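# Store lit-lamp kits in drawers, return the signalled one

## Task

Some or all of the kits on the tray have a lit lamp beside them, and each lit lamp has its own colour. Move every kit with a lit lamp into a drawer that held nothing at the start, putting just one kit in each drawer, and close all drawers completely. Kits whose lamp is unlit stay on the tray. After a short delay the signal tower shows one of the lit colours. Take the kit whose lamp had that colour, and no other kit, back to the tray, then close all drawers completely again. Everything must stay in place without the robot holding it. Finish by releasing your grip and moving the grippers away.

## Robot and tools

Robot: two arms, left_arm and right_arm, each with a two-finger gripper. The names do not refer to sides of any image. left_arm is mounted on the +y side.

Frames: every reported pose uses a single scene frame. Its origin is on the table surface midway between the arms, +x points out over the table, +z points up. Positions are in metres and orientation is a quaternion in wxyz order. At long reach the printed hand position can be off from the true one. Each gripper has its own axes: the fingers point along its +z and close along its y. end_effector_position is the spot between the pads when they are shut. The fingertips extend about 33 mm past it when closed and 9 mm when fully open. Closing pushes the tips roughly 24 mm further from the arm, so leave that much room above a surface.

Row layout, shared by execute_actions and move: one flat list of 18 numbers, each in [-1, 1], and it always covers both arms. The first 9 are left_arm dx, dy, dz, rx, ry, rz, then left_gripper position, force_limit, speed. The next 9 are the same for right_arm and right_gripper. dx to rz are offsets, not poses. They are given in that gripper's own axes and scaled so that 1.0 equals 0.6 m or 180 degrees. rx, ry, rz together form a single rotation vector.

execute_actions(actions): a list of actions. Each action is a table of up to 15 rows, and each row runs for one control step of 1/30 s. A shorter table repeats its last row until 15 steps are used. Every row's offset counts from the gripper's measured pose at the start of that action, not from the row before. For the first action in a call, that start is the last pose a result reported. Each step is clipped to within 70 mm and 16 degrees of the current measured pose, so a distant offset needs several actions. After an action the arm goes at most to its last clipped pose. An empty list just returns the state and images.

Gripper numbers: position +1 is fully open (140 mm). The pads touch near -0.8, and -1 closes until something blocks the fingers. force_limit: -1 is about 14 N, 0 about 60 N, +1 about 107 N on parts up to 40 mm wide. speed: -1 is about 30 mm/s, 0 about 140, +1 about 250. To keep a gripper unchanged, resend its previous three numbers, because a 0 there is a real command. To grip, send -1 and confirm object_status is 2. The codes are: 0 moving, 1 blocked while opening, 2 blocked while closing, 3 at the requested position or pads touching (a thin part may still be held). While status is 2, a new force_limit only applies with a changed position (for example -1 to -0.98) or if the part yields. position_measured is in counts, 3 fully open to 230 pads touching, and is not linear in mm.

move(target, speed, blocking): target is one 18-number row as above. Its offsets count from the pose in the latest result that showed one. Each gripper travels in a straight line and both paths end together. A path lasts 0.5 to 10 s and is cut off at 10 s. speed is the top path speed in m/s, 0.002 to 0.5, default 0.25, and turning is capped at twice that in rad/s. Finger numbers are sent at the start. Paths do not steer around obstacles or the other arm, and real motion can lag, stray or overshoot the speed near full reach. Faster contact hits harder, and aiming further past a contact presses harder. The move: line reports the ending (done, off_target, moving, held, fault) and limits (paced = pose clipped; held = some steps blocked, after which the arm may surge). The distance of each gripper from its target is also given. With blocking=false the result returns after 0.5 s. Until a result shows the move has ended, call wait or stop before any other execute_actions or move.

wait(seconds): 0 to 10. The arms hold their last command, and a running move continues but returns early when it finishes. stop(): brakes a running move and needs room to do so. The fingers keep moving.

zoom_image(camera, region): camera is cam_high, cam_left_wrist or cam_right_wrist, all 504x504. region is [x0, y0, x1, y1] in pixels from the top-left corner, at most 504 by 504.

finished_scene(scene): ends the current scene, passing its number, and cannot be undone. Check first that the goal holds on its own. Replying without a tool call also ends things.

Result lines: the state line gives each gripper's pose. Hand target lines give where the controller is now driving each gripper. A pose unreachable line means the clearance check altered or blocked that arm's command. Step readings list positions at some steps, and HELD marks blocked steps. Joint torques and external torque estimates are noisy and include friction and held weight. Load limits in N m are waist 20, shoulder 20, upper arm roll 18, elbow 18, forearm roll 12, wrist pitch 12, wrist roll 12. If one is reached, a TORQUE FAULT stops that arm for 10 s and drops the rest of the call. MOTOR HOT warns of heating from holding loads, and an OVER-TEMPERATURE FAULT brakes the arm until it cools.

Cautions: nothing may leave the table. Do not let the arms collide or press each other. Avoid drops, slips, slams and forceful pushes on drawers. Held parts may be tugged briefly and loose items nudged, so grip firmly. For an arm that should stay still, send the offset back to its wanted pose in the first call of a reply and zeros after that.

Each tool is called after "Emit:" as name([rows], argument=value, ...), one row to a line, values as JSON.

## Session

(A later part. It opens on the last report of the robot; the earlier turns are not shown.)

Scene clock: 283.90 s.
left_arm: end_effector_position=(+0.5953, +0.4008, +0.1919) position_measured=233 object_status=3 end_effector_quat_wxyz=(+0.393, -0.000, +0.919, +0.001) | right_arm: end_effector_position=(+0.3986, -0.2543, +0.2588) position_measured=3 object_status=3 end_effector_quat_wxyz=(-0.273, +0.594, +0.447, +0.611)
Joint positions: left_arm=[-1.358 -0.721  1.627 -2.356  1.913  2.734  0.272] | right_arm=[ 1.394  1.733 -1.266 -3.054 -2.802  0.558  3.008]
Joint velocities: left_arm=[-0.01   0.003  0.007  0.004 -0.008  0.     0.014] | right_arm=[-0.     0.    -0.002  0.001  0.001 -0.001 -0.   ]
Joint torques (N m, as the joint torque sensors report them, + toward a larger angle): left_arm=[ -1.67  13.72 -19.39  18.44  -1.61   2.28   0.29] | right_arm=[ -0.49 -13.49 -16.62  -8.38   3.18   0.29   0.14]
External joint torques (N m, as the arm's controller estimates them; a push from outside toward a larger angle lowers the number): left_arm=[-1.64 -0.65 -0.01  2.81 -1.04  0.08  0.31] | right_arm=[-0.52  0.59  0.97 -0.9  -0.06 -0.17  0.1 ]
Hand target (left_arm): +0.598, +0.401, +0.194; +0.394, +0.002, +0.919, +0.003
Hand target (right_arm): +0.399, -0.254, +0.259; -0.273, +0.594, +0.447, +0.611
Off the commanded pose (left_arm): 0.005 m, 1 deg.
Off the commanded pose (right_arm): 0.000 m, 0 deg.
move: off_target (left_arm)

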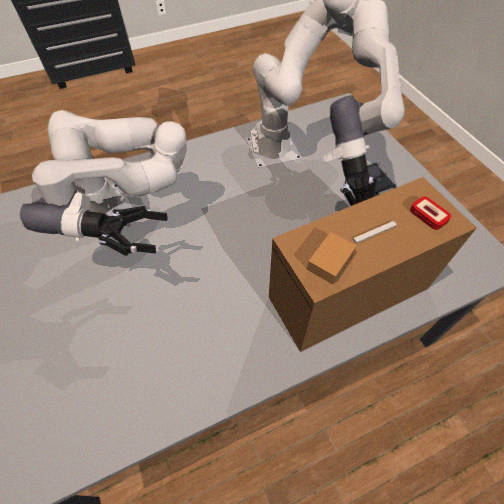

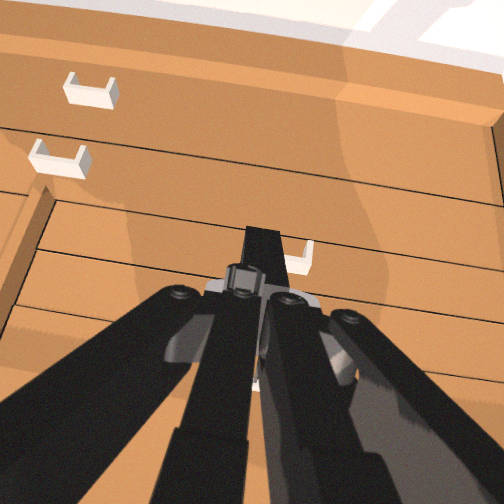

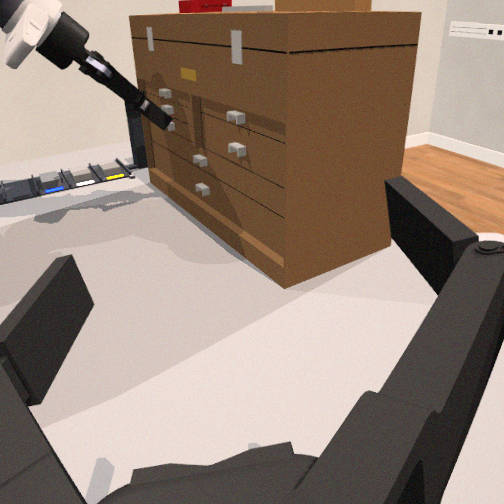

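Emit:
move(target=[0.035,-0.01,-0.036,0,0,0,-1,0,0,0,0,0,0,0,0,1,0,0], speed=0.12)

Emit:
move(target=[0.039,-0.175,0.037,0,0,0,0,0,0,0,0,0,0,0,0,1,0,0], speed=0.15)

Scene clock: 287.00 s.
left_arm: end_effector_position=(+0.5659, +0.3947, +0.1918) position_measured=233 object_status=3 end_effector_quat_wxyz=(+0.392, +0.003, +0.920, +0.001) | right_arm: end_effector_position=(+0.3986, -0.2543, +0.2588) position_measured=3 object_status=3 end_effector_quat_wxyz=(-0.273, +0.594, +0.447, +0.611)
Joint positions: left_arm=[-1.244 -0.714  1.538 -2.447  1.938  2.732  0.244] | right_arm=[ 1.394  1.733 -1.266 -3.054 -2.802  0.558  3.008]
Joint velocities: left_arm=[ 0.007 -0.001 -0.003 -0.004  0.004 -0.004 -0.021] | right_arm=[ 0.001 -0.001 -0.001 -0.001 -0.     0.     0.   ]
Joint torques (N m, as the joint torque sensors report them, + toward a larger angle): left_arm=[  1.54   8.47 -20.67  13.76   0.49   1.74  -0.26] | right_arm=[ -0.4  -13.95 -16.5   -8.2    3.2    0.31   0.14]
External joint torques (N m, as the arm's controller estimates them; a push from outside toward a larger angle lowers the number): left_arm=[ 1.47 -2.5  -2.55 -1.87  1.09 -0.38 -0.24] | right_arm=[-0.45  0.17  1.09 -0.73 -0.04 -0.15  0.1 ]
Hand target (left_arm): +0.565, +0.395, +0.191; +0.393, -0.000, +0.920, +0.001
Hand target (right_arm): +0.399, -0.254, +0.259; -0.273, +0.594, +0.447, +0.611
Off the commanded pose (left_arm): 0.001 m, 0 deg.
Off the commanded pose (right_arm): 0.000 m, 0 deg.
move: done

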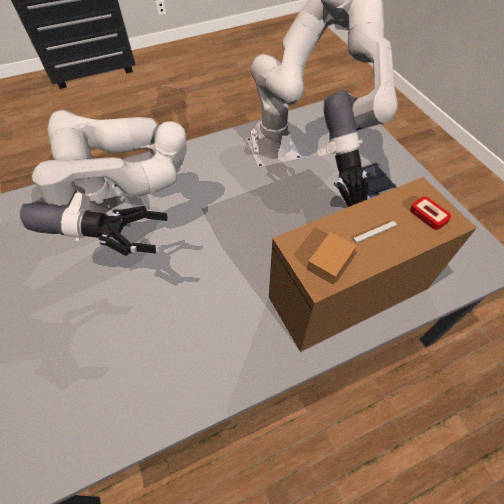

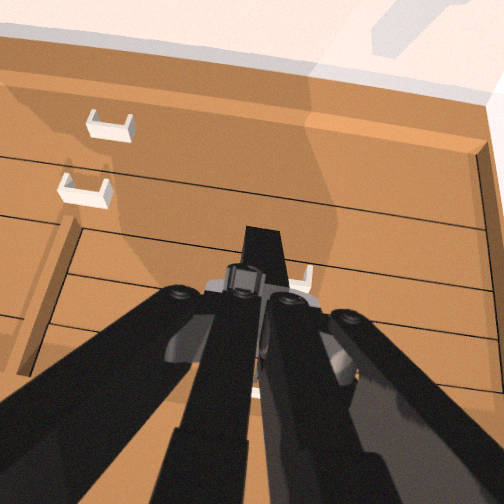

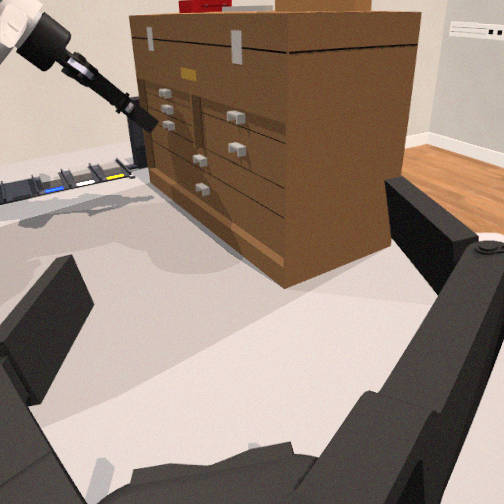

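Scene clock: 288.53 s.
left_arm: end_effector_position=(+0.5663, +0.2877, +0.1647) position_measured=129 object_status=3 end_effector_quat_wxyz=(+0.396, +0.006, +0.918, -0.001) | right_arm: end_effector_position=(+0.3986, -0.2543, +0.2588) position_measured=3 object_status=3 end_effector_quat_wxyz=(-0.273, +0.594, +0.447, +0.611)
Joint positions: left_arm=[-1.534 -0.743  1.572 -2.457  2.056  2.526 -0.022] | right_arm=[ 1.394  1.733 -1.266 -3.054 -2.802  0.558  3.008]
Joint velocities: left_arm=[-0.001 -0.004  0.    -0.001  0.005 -0.013 -0.029] | right_arm=[-0.002 -0.001  0.001  0.     0.001 -0.    -0.001]
Joint torques (N m, as the joint torque sensors report them, + toward a larger angle): left_arm=[ -0.98   8.96 -19.43  13.93   0.8    1.32  -0.03] | right_arm=[ -0.47 -13.76 -16.63  -8.14   3.19   0.34   0.14]
External joint torques (N m, as the arm's controller estimates them; a push from outside toward a larger angle lowers the number): left_arm=[-0.95 -3.54 -0.38 -1.1   0.98 -0.35 -0.01] | right_arm=[-0.47  0.33  0.91 -0.67 -0.04 -0.12  0.1 ]
Hand target (left_arm): +0.566, +0.288, +0.164; +0.397, +0.002, +0.918, -0.002
Hand target (right_arm): +0.399, -0.254, +0.259; -0.273, +0.594, +0.447, +0.611
Off the commanded pose (left_arm): 0.006 m, 1 deg.
Off the commanded pose (right_arm): 0.000 m, 0 deg.
move: off_target (left_arm)

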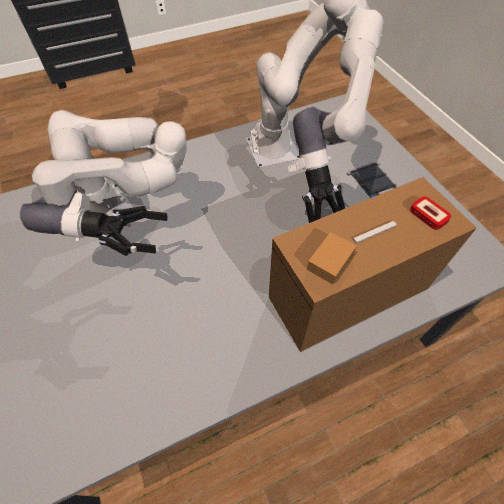

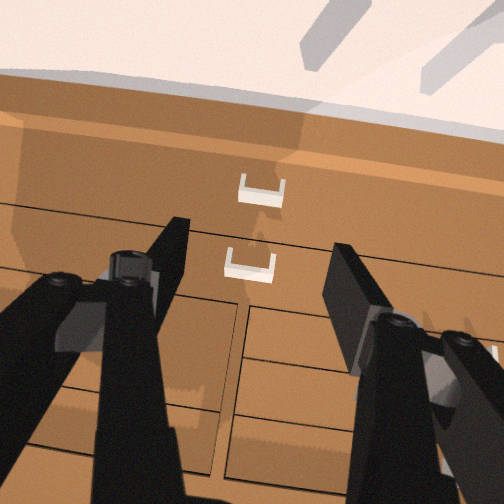

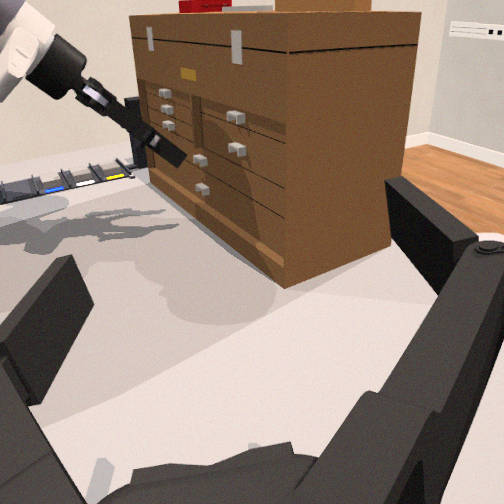

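Emit:
move(target=[-0.033,-0.008,0.047,0,0,0,0,0,0,0,0,0,0,0,0,1,0,0], speed=0.05)

Emit:
zoom_image(camera="cam_right_wrist", region=[130, 90, 250, 210])

Scene clock: 292.47 s.
left_arm: end_effector_position=(+0.5998, +0.2826, +0.1602) position_measured=129 object_status=3 end_effector_quat_wxyz=(+0.398, +0.003, +0.917, -0.001) | right_arm: end_effector_position=(+0.3986, -0.2543, +0.2588) position_measured=3 object_status=3 end_effector_quat_wxyz=(-0.273, +0.594, +0.447, +0.611)
Joint positions: left_arm=[-1.672 -0.759  1.677 -2.351  2.056  2.524 -0.011] | right_arm=[ 1.394  1.733 -1.266 -3.054 -2.802  0.558  3.008]
Joint velocities: left_arm=[-0.008  0.     0.007  0.007 -0.003  0.001  0.013] | right_arm=[ 0.001 -0.001 -0.     0.001  0.     0.001 -0.   ]
Joint torques (N m, as the joint torque sensors report them, + toward a larger angle): left_arm=[ -0.62  13.76 -20.62  14.7   -1.16   2.1    0.34] | right_arm=[ -0.29 -13.47 -16.46  -8.31   3.17   0.33   0.14]
External joint torques (N m, as the arm's controller estimates them; a push from outside toward a larger angle lowers the number): left_arm=[-0.6  -2.74 -0.31 -0.16 -0.99  0.4   0.36] | right_arm=[-0.31  0.62  1.11 -0.82 -0.07 -0.14  0.1 ]
Hand target (left_arm): +0.600, +0.282, +0.160; +0.397, +0.005, +0.918, -0.002
Hand target (right_arm): +0.399, -0.254, +0.259; -0.273, +0.594, +0.447, +0.611
Off the commanded pose (left_arm): 0.001 m, 0 deg.
Off the commanded pose (right_arm): 0.000 m, 0 deg.
move: done

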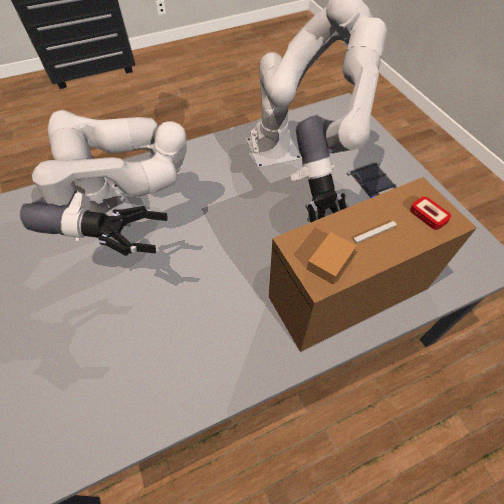

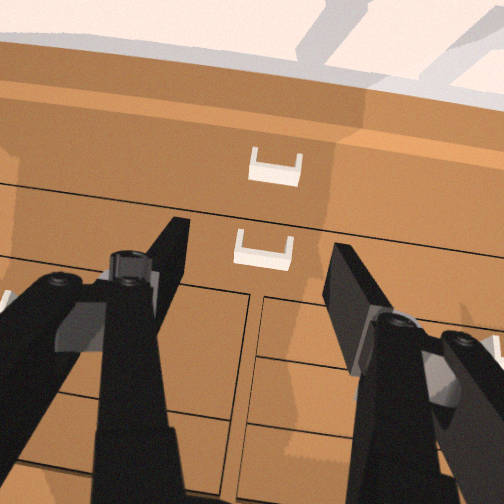

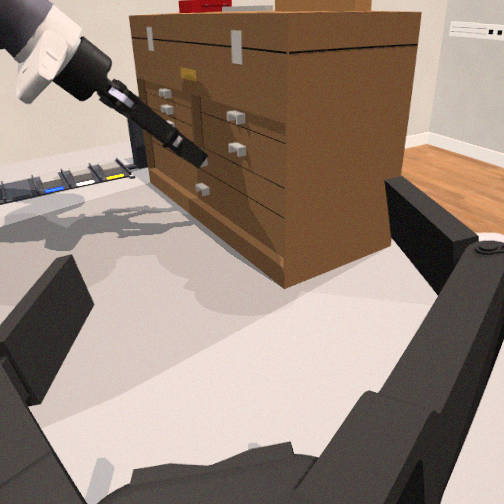

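Region (130, 90, 250, 210) of cam_right_wrist's 504x504 image, scaled by 4.200, with more detail than that image has.

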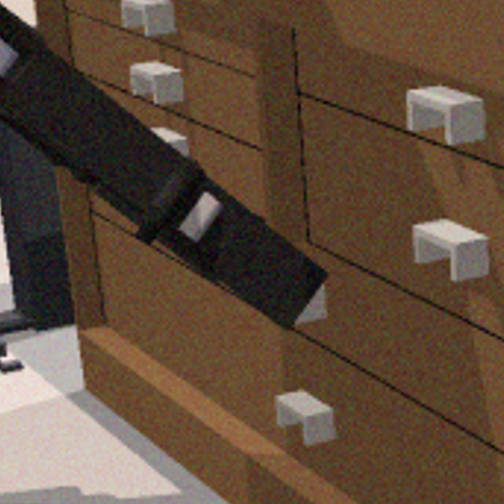

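Good. Grip and pull.

Emit:
move(target=[0,0,0.005,0,0,0,-1,0,0,0,0,0,0,0,0,1,0,0], speed=0.03)

Emit:
move(target=[0.158,0.0,-0.162,0,0,0,-1,0,0,0,0,0,0,0,0,1,0,0], speed=0.07)

Scene clock: 294.27 s.
left_arm: end_effector_position=(+0.6003, +0.2826, +0.1572) position_measured=233 object_status=3 end_effector_quat_wxyz=(+0.396, +0.004, +0.918, -0.001) | right_arm: end_effector_position=(+0.3986, -0.2543, +0.2588) position_measured=3 object_status=3 end_effector_quat_wxyz=(-0.273, +0.594, +0.447, +0.611)
Joint positions: left_arm=[-1.681 -0.763  1.686 -2.348  2.057  2.523 -0.008] | right_arm=[ 1.394  1.733 -1.266 -3.054 -2.802  0.558  3.008]
Joint velocities: left_arm=[ 0.    -0.001  0.001  0.    -0.    -0.    -0.001] | right_arm=[ 0.001 -0.001  0.001  0.     0.001 -0.     0.001]
Joint torques (N m, as the joint torque sensors report them, + toward a larger angle): left_arm=[ -1.64  14.21 -21.9   15.35   0.85   1.71  -0.08] | right_arm=[ -0.51 -13.85 -16.61  -8.3    3.19   0.32   0.14]
External joint torques (N m, as the arm's controller estimates them; a push from outside toward a larger angle lowers the number): left_arm=[-1.73 -2.55 -1.56  0.45  1.01  0.03 -0.06] | right_arm=[-0.57  0.26  0.95 -0.84 -0.05 -0.14  0.1 ]
Hand target (left_arm): +0.602, +0.283, +0.158; +0.398, +0.003, +0.917, -0.001
Hand target (right_arm): +0.399, -0.254, +0.259; -0.273, +0.594, +0.447, +0.611
Off the commanded pose (left_arm): 0.002 m, 0 deg.
Off the commanded pose (right_arm): 0.000 m, 0 deg.
move: done

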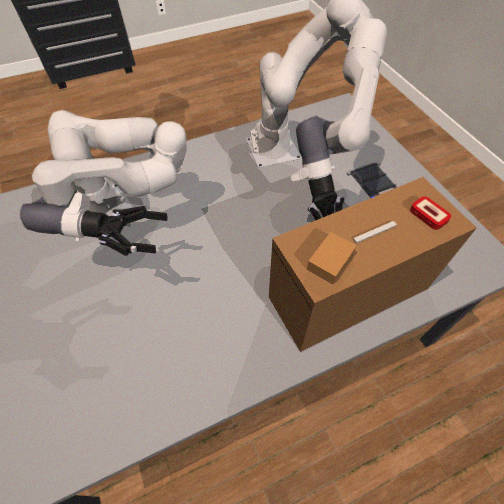

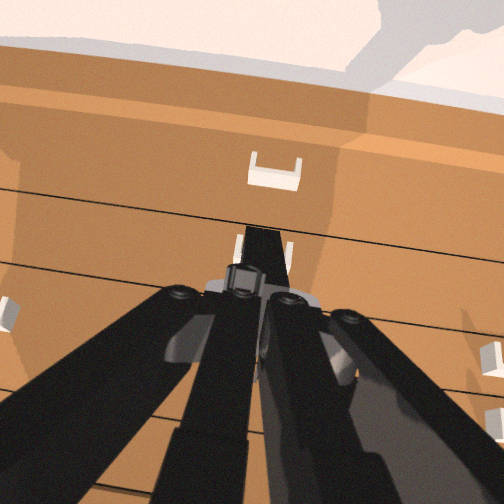

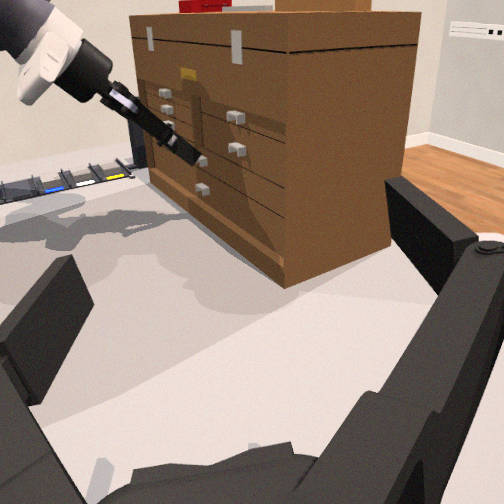

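Scene clock: 296.57 s.
left_arm: end_effector_position=(+0.4650, +0.2852, +0.1551) position_measured=233 object_status=3 end_effector_quat_wxyz=(+0.394, +0.007, +0.919, -0.000) | right_arm: end_effector_position=(+0.3986, -0.2543, +0.2588) position_measured=3 object_status=3 end_effector_quat_wxyz=(-0.273, +0.594, +0.447, +0.611)
Joint positions: left_arm=[-1.194 -0.776  1.3   -2.763  2.103  2.481 -0.105] | right_arm=[ 1.394  1.733 -1.266 -3.054 -2.802  0.558  3.008]
Joint velocities: left_arm=[ 0.008  0.001 -0.007 -0.003  0.    -0.004 -0.004] | right_arm=[ 0.     0.001  0.     0.001 -0.    -0.     0.001]
Joint torques (N m, as the joint torque sensors report them, + toward a larger angle): left_arm=[  1.58   2.58 -16.75  13.21   0.16   1.16  -0.14] | right_arm=[ -0.4  -13.74 -16.77  -8.29   3.21   0.31   0.13]
External joint torques (N m, as the arm's controller estimates them; a push from outside toward a larger angle lowers the number): left_arm=[ 1.66 -2.35 -1.62 -1.25  0.23 -0.37 -0.12] | right_arm=[-0.42  0.34  0.78 -0.81 -0.02 -0.16  0.09]
Hand target (left_arm): +0.464, +0.286, +0.155; +0.394, +0.005, +0.919, +0.000
Hand target (right_arm): +0.399, -0.254, +0.259; -0.273, +0.594, +0.447, +0.611
Off the commanded pose (left_arm): 0.001 m, 0 deg.
Off the commanded pose (right_arm): 0.000 m, 0 deg.
move: done

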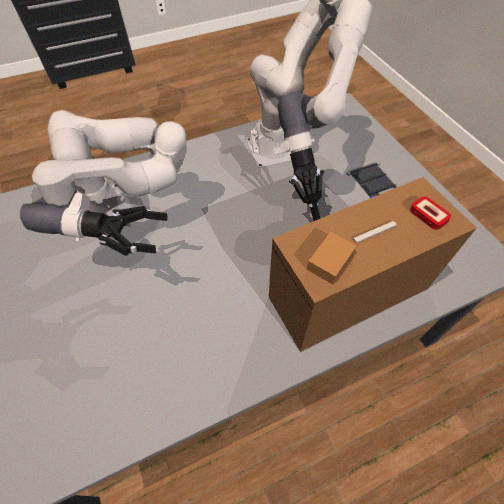

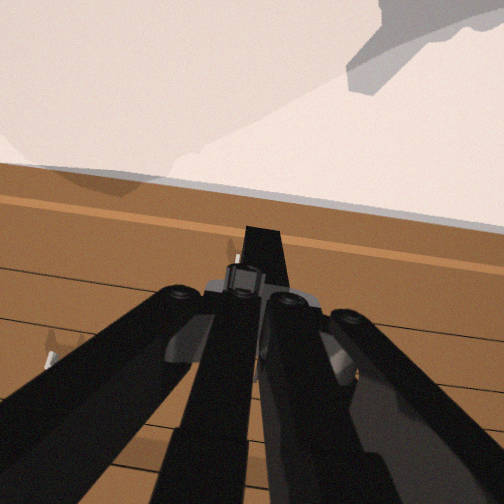

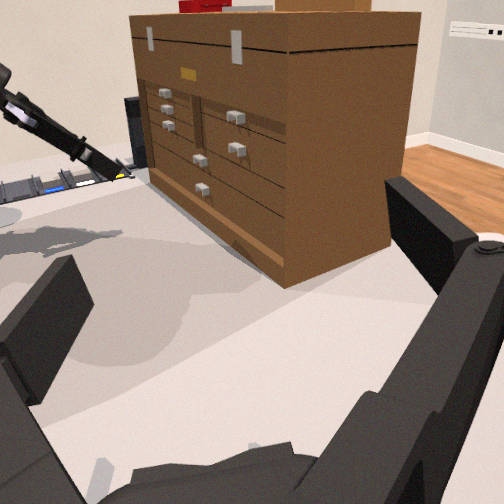

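Emit:
move(target=[-0.171,-0.003,0.167,0,0,0,0,0,0,0,0,0,0,0,0,1,0,0], speed=0.09)

Emit:
move(target=[0,0,0,0,0,0,-1,0,0,0,0,0,0,0,0,1,0,0])

Scene clock: 300.43 s.
left_arm: end_effector_position=(+0.6078, +0.2807, +0.1603) position_measured=129 object_status=3 end_effector_quat_wxyz=(+0.396, +0.000, +0.918, -0.002) | right_arm: end_effector_position=(+0.3986, -0.2543, +0.2588) position_measured=3 object_status=3 end_effector_quat_wxyz=(-0.273, +0.594, +0.447, +0.611)
Joint positions: left_arm=[-1.703 -0.766  1.695 -2.325  2.042  2.519 -0.001] | right_arm=[ 1.394  1.733 -1.266 -3.054 -2.802  0.558  3.008]
Joint velocities: left_arm=[-0.007  0.001  0.01   0.004 -0.01   0.009  0.036] | right_arm=[-0.    -0.001 -0.001  0.     0.001 -0.     0.002]
Joint torques (N m, as the joint torque sensors report them, + toward a larger angle): left_arm=[ -1.47  16.15 -21.07  16.2   -1.06   2.24   0.25] | right_arm=[ -0.45 -13.67 -16.68  -8.33   3.19   0.31   0.14]
External joint torques (N m, as the arm's controller estimates them; a push from outside toward a larger angle lowers the number): left_arm=[-1.58 -1.3  -0.42  1.22 -0.92  0.52  0.27] | right_arm=[-0.49  0.44  0.9  -0.89 -0.06 -0.15  0.1 ]
Hand target (left_arm): +0.608, +0.279, +0.161; +0.395, +0.006, +0.918, -0.001
Hand target (right_arm): +0.399, -0.254, +0.259; -0.273, +0.594, +0.447, +0.611
Off the commanded pose (left_arm): 0.001 m, 1 deg.
Off the commanded pose (right_arm): 0.000 m, 0 deg.
move: done

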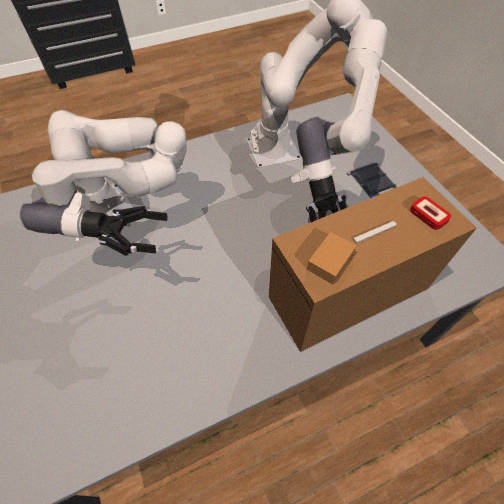

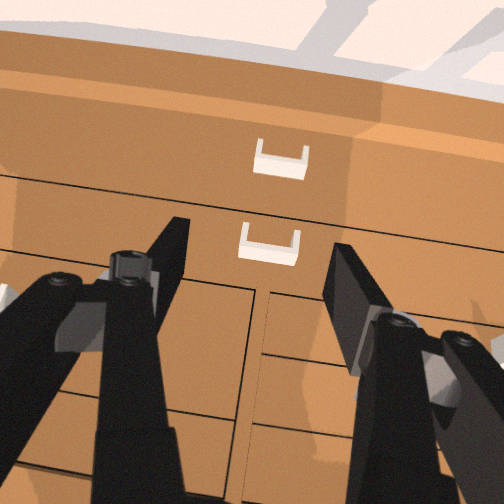

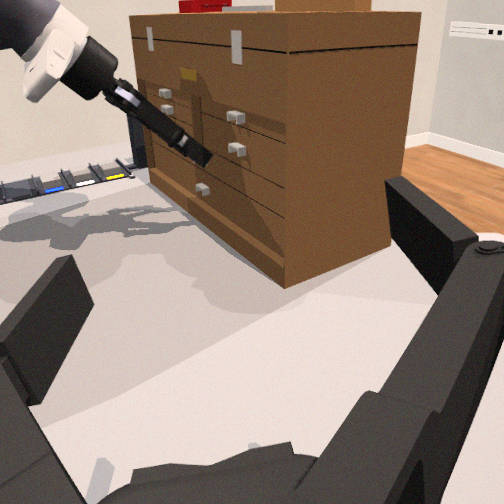

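Scene clock: 300.97 s.
left_arm: end_effector_position=(+0.6072, +0.2851, +0.1579) position_measured=197 object_status=2 end_effector_quat_wxyz=(+0.395, -0.003, +0.919, +0.002) | right_arm: end_effector_position=(+0.3986, -0.2543, +0.2588) position_measured=3 object_status=3 end_effector_quat_wxyz=(-0.273, +0.594, +0.447, +0.611)
Joint positions: left_arm=[-1.7   -0.767  1.697 -2.327  2.042  2.513 -0.002] | right_arm=[ 1.394  1.733 -1.266 -3.054 -2.802  0.558  3.008]
Joint velocities: left_arm=[0.001 0.001 0.001 0.    0.001 0.001 0.001] | right_arm=[-0.001 -0.001  0.003 -0.001  0.002 -0.001 -0.001]
Joint torques (N m, as the joint torque sensors report them, + toward a larger angle): left_arm=[ -0.81  14.78 -24.92  14.67  -0.17   2.25   0.11] | right_arm=[ -0.38 -13.7  -16.42  -8.07   3.21   0.29   0.14]
External joint torques (N m, as the arm's controller estimates them; a push from outside toward a larger angle lowers the number): left_arm=[-0.9  -2.66 -4.35 -0.29 -0.04  0.55  0.13] | right_arm=[-0.34  0.36  1.1  -0.52 -0.02 -0.18  0.11]
Hand target (left_arm): +0.608, +0.281, +0.160; +0.396, +0.000, +0.918, -0.002
Hand target (right_arm): +0.399, -0.254, +0.259; -0.273, +0.594, +0.447, +0.611
Off the commanded pose (left_arm): 0.005 m, 1 deg.
Off the commanded pose (right_arm): 0.000 m, 0 deg.
move: off_target (left_arm)

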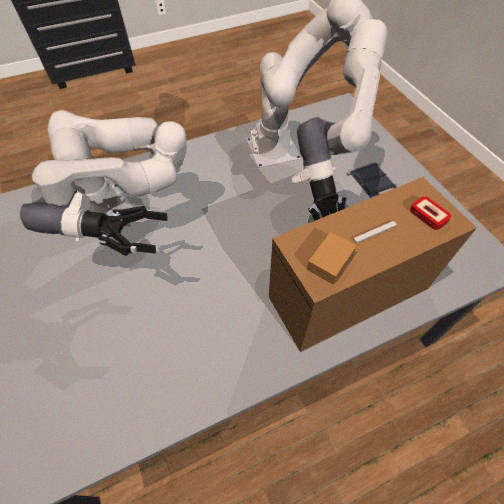

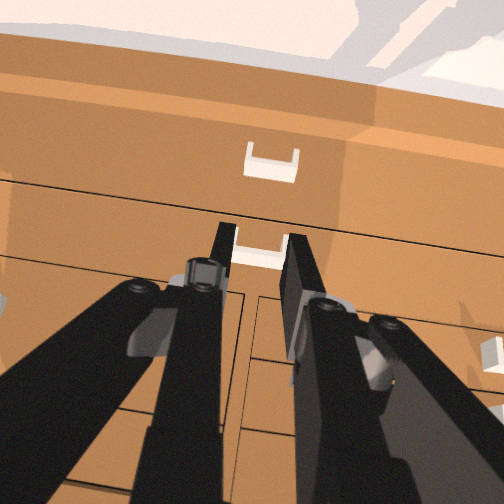

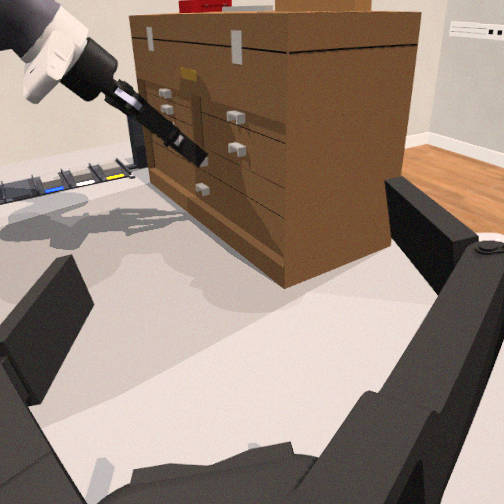

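Emit:
move(target=[0.157,0.004,-0.163,0,0,0,-0.98,0.4,0,0,0,0,0,0,0,1,0,0], speed=0.07)

Scene clock: 304.43 s.
left_arm: end_effector_position=(+0.4719, +0.2880, +0.1569) position_measured=234 object_status=3 end_effector_quat_wxyz=(+0.393, +0.000, +0.920, +0.002) | right_arm: end_effector_position=(+0.3986, -0.2543, +0.2588) position_measured=3 object_status=3 end_effector_quat_wxyz=(-0.273, +0.594, +0.447, +0.611)
Joint positions: left_arm=[-1.208 -0.76   1.306 -2.742  2.086  2.483 -0.108] | right_arm=[ 1.394  1.733 -1.266 -3.054 -2.802  0.558  3.008]
Joint velocities: left_arm=[ 0.006 -0.    -0.005 -0.001  0.001 -0.001 -0.004] | right_arm=[ 0.002  0.     0.    -0.     0.    -0.     0.   ]
Joint torques (N m, as the joint torque sensors report them, + toward a larger angle): left_arm=[  2.28   2.95 -17.22  11.99   0.34   1.18   0.  ] | right_arm=[ -0.34 -13.63 -16.46  -8.25   3.21   0.32   0.16]
External joint torques (N m, as the arm's controller estimates them; a push from outside toward a larger angle lowers the number): left_arm=[ 2.28 -1.87 -2.04 -2.81  0.42 -0.35  0.02] | right_arm=[-0.43  0.46  1.08 -0.79 -0.03 -0.14  0.12]
Hand target (left_arm): +0.471, +0.289, +0.157; +0.393, -0.002, +0.919, +0.003
Hand target (right_arm): +0.399, -0.254, +0.259; -0.273, +0.594, +0.447, +0.611
Off the commanded pose (left_arm): 0.001 m, 0 deg.
Off the commanded pose (right_arm): 0.000 m, 0 deg.
move: done

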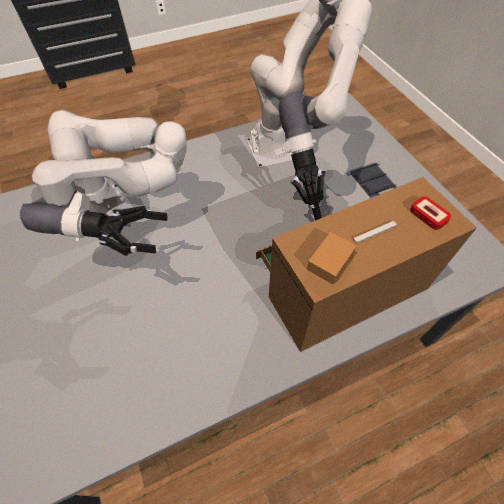

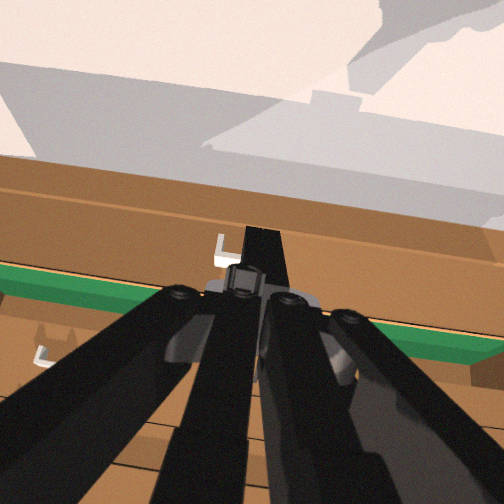

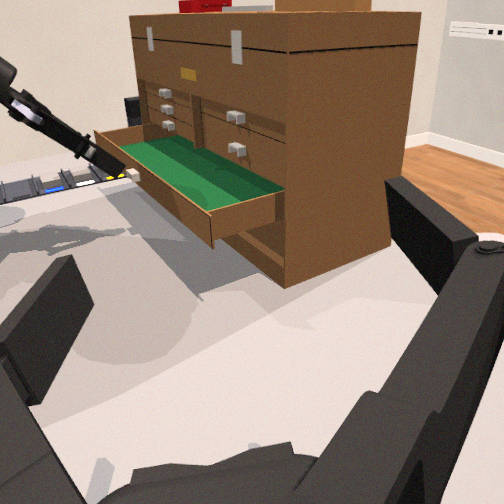

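Emit:
move(target=[-0.086,0.03,-0.151,0,0,0,-0.17,0,0,0,0,0,0,0,0,1,0,0], speed=0.2)

Emit:
move(target=[0.171,0.625,0.08,-0.2,0.2,-0.471,-0.17,0,0,0,0,0,0,0,0,1,0,0], speed=0.3)

Scene clock: 309.37 s.
left_arm: end_effector_position=(+0.4412, +0.3066, +0.2551) position_measured=150 object_status=3 end_effector_quat_wxyz=(+0.389, -0.004, +0.921, +0.001) | right_arm: end_effector_position=(+0.3986, -0.2543, +0.2588) position_measured=3 object_status=3 end_effector_quat_wxyz=(-0.273, +0.594, +0.447, +0.611)
Joint positions: left_arm=[-0.855 -0.952  0.91  -2.83   1.621  2.447  0.299] | right_arm=[ 1.394  1.733 -1.266 -3.054 -2.802  0.558  3.008]
Joint velocities: left_arm=[ 0.001 -0.    -0.     0.    -0.003 -0.001  0.033] | right_arm=[-0.     0.     0.     0.001 -0.001 -0.001  0.001]
Joint torques (N m, as the joint torque sensors report them, + toward a larger angle): left_arm=[  1.     1.6  -15.69  19.51  -0.93   1.99   0.19] | right_arm=[ -0.39 -13.79 -16.83  -7.93   3.2    0.33   0.13]
External joint torques (N m, as the arm's controller estimates them; a push from outside toward a larger angle lowers the number): left_arm=[ 0.96 -1.13 -2.03  0.75 -1.15 -0.26  0.21] | right_arm=[-0.44  0.27  0.72 -0.48 -0.03 -0.13  0.09]
Hand target (left_arm): +0.442, +0.308, +0.256; +0.389, -0.001, +0.921, +0.004
Hand target (right_arm): +0.399, -0.254, +0.259; -0.273, +0.594, +0.447, +0.611
Off the commanded pose (left_arm): 0.002 m, 1 deg.
Off the commanded pose (right_arm): 0.000 m, 0 deg.
move: done

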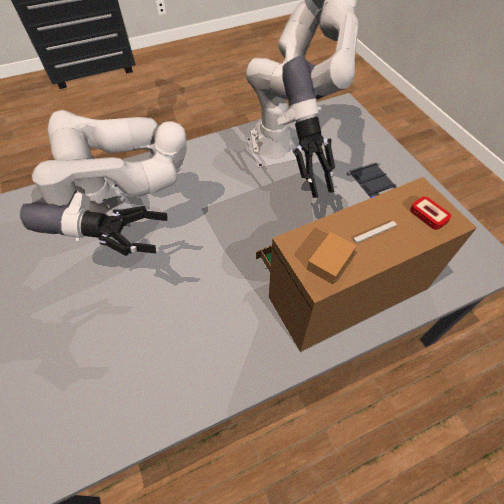

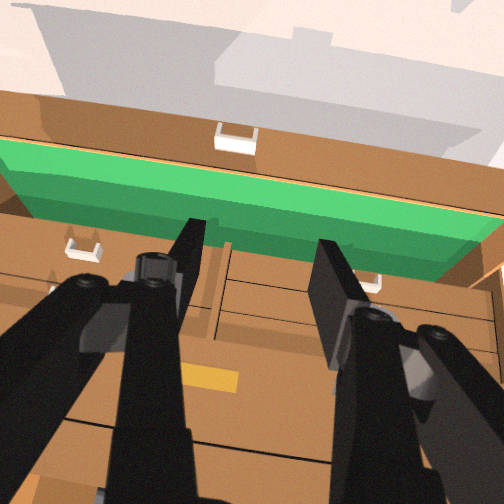

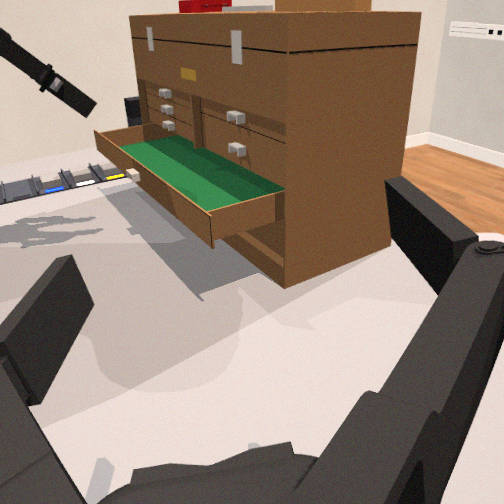

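Scene clock: 312.83 s.
left_arm: end_effector_position=(+0.3997, +0.6816, +0.1419) position_measured=150 object_status=3 end_effector_quat_wxyz=(+0.003, +0.705, -0.709, -0.010) | right_arm: end_effector_position=(+0.3986, -0.2543, +0.2588) position_measured=3 object_status=3 end_effector_quat_wxyz=(-0.273, +0.594, +0.447, +0.611)
Joint positions: left_arm=[-1.083 -0.67   1.664 -2.087  0.77   2.007  0.081] | right_arm=[ 1.394  1.733 -1.266 -3.054 -2.802  0.558  3.008]
Joint velocities: left_arm=[-0.002 -0.     0.002  0.002 -0.005 -0.014 -0.008] | right_arm=[-0.001 -0.001  0.     0.001 -0.001  0.     0.   ]
Joint torques (N m, as the joint torque sensors report them, + toward a larger angle): left_arm=[ -0.85  20.01 -19.84  19.67  -0.43   2.    -0.11] | right_arm=[ -0.45 -13.76 -16.41  -8.45   3.2    0.29   0.15]
External joint torques (N m, as the arm's controller estimates them; a push from outside toward a larger angle lowers the number): left_arm=[-0.89 -0.26 -0.38  1.25 -1.15 -0.45 -0.12] | right_arm=[-0.44  0.35  1.18 -0.95 -0.04 -0.18  0.11]
Hand target (left_arm): +0.399, +0.681, +0.142; +0.005, +0.708, -0.706, -0.010
Hand target (right_arm): +0.399, -0.254, +0.259; -0.273, +0.594, +0.447, +0.611
Off the commanded pose (left_arm): 0.006 m, 1 deg.
Off the commanded pose (right_arm): 0.000 m, 0 deg.
move: off_target (left_arm)

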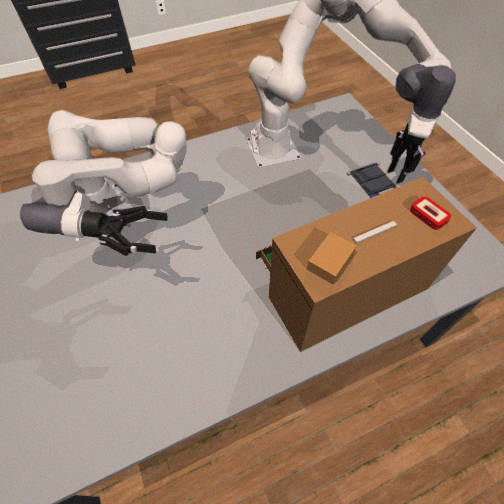

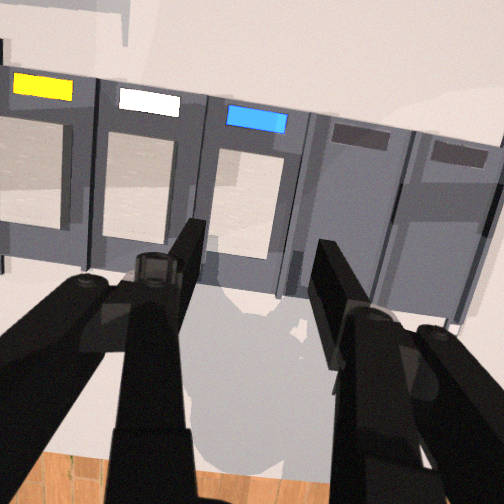

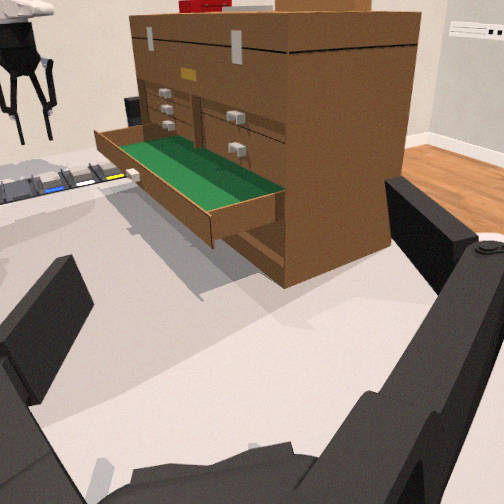

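Emit:
move(target=[-0.008,-0.018,0.11,0,0,0,-0.17,0,0,0,0,0,0,0,0,1,0,0], speed=0.1)

Scene clock: 326.93 s.
left_arm: end_effector_position=(+0.4083, +0.6842, +0.0754) position_measured=150 object_status=3 end_effector_quat_wxyz=(+0.006, +0.703, -0.711, -0.009) | right_arm: end_effector_position=(+0.3986, -0.2543, +0.2588) position_measured=3 object_status=3 end_effector_quat_wxyz=(-0.273, +0.594, +0.447, +0.611)
Joint positions: left_arm=[-1.227 -0.728  1.853 -2.09   0.861  2.11   0.042] | right_arm=[ 1.394  1.733 -1.266 -3.054 -2.802  0.558  3.008]
Joint velocities: left_arm=[-0.003  0.001  0.004 -0.    -0.     0.013 -0.012] | right_arm=[ 0.001 -0.    -0.001 -0.     0.001 -0.    -0.001]
Joint torques (N m, as the joint torque sensors report them, + toward a larger angle): left_arm=[ -1.67  24.84 -20.48  17.43   1.47   2.72  -0.08] | right_arm=[ -0.39 -13.77 -16.57  -8.3    3.23   0.31   0.12]
External joint torques (N m, as the arm's controller estimates them; a push from outside toward a larger angle lowers the number): left_arm=[-1.7  -0.98 -0.22  0.52  0.79  0.26 -0.08] | right_arm=[-0.43  0.34  1.04 -0.83 -0.02 -0.15  0.08]
Hand target (left_arm): +0.410, +0.686, +0.076; +0.002, +0.704, -0.710, -0.009
Hand target (right_arm): +0.399, -0.254, +0.259; -0.273, +0.594, +0.447, +0.611
Off the commanded pose (left_arm): 0.003 m, 0 deg.
Off the commanded pose (right_arm): 0.000 m, 0 deg.
move: done

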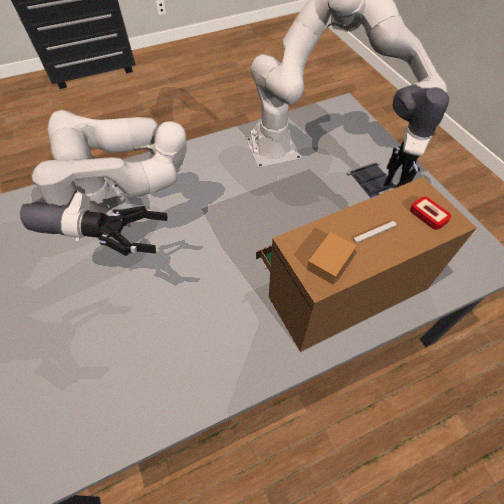

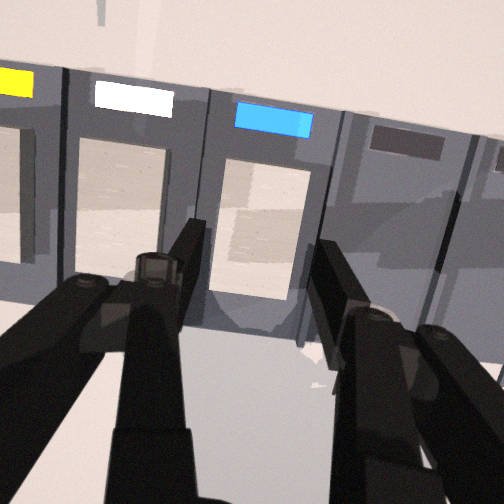

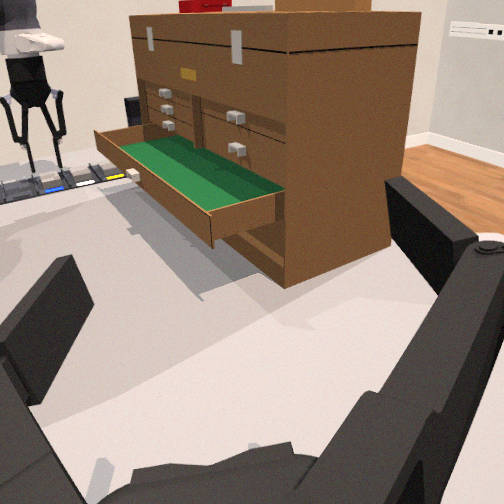

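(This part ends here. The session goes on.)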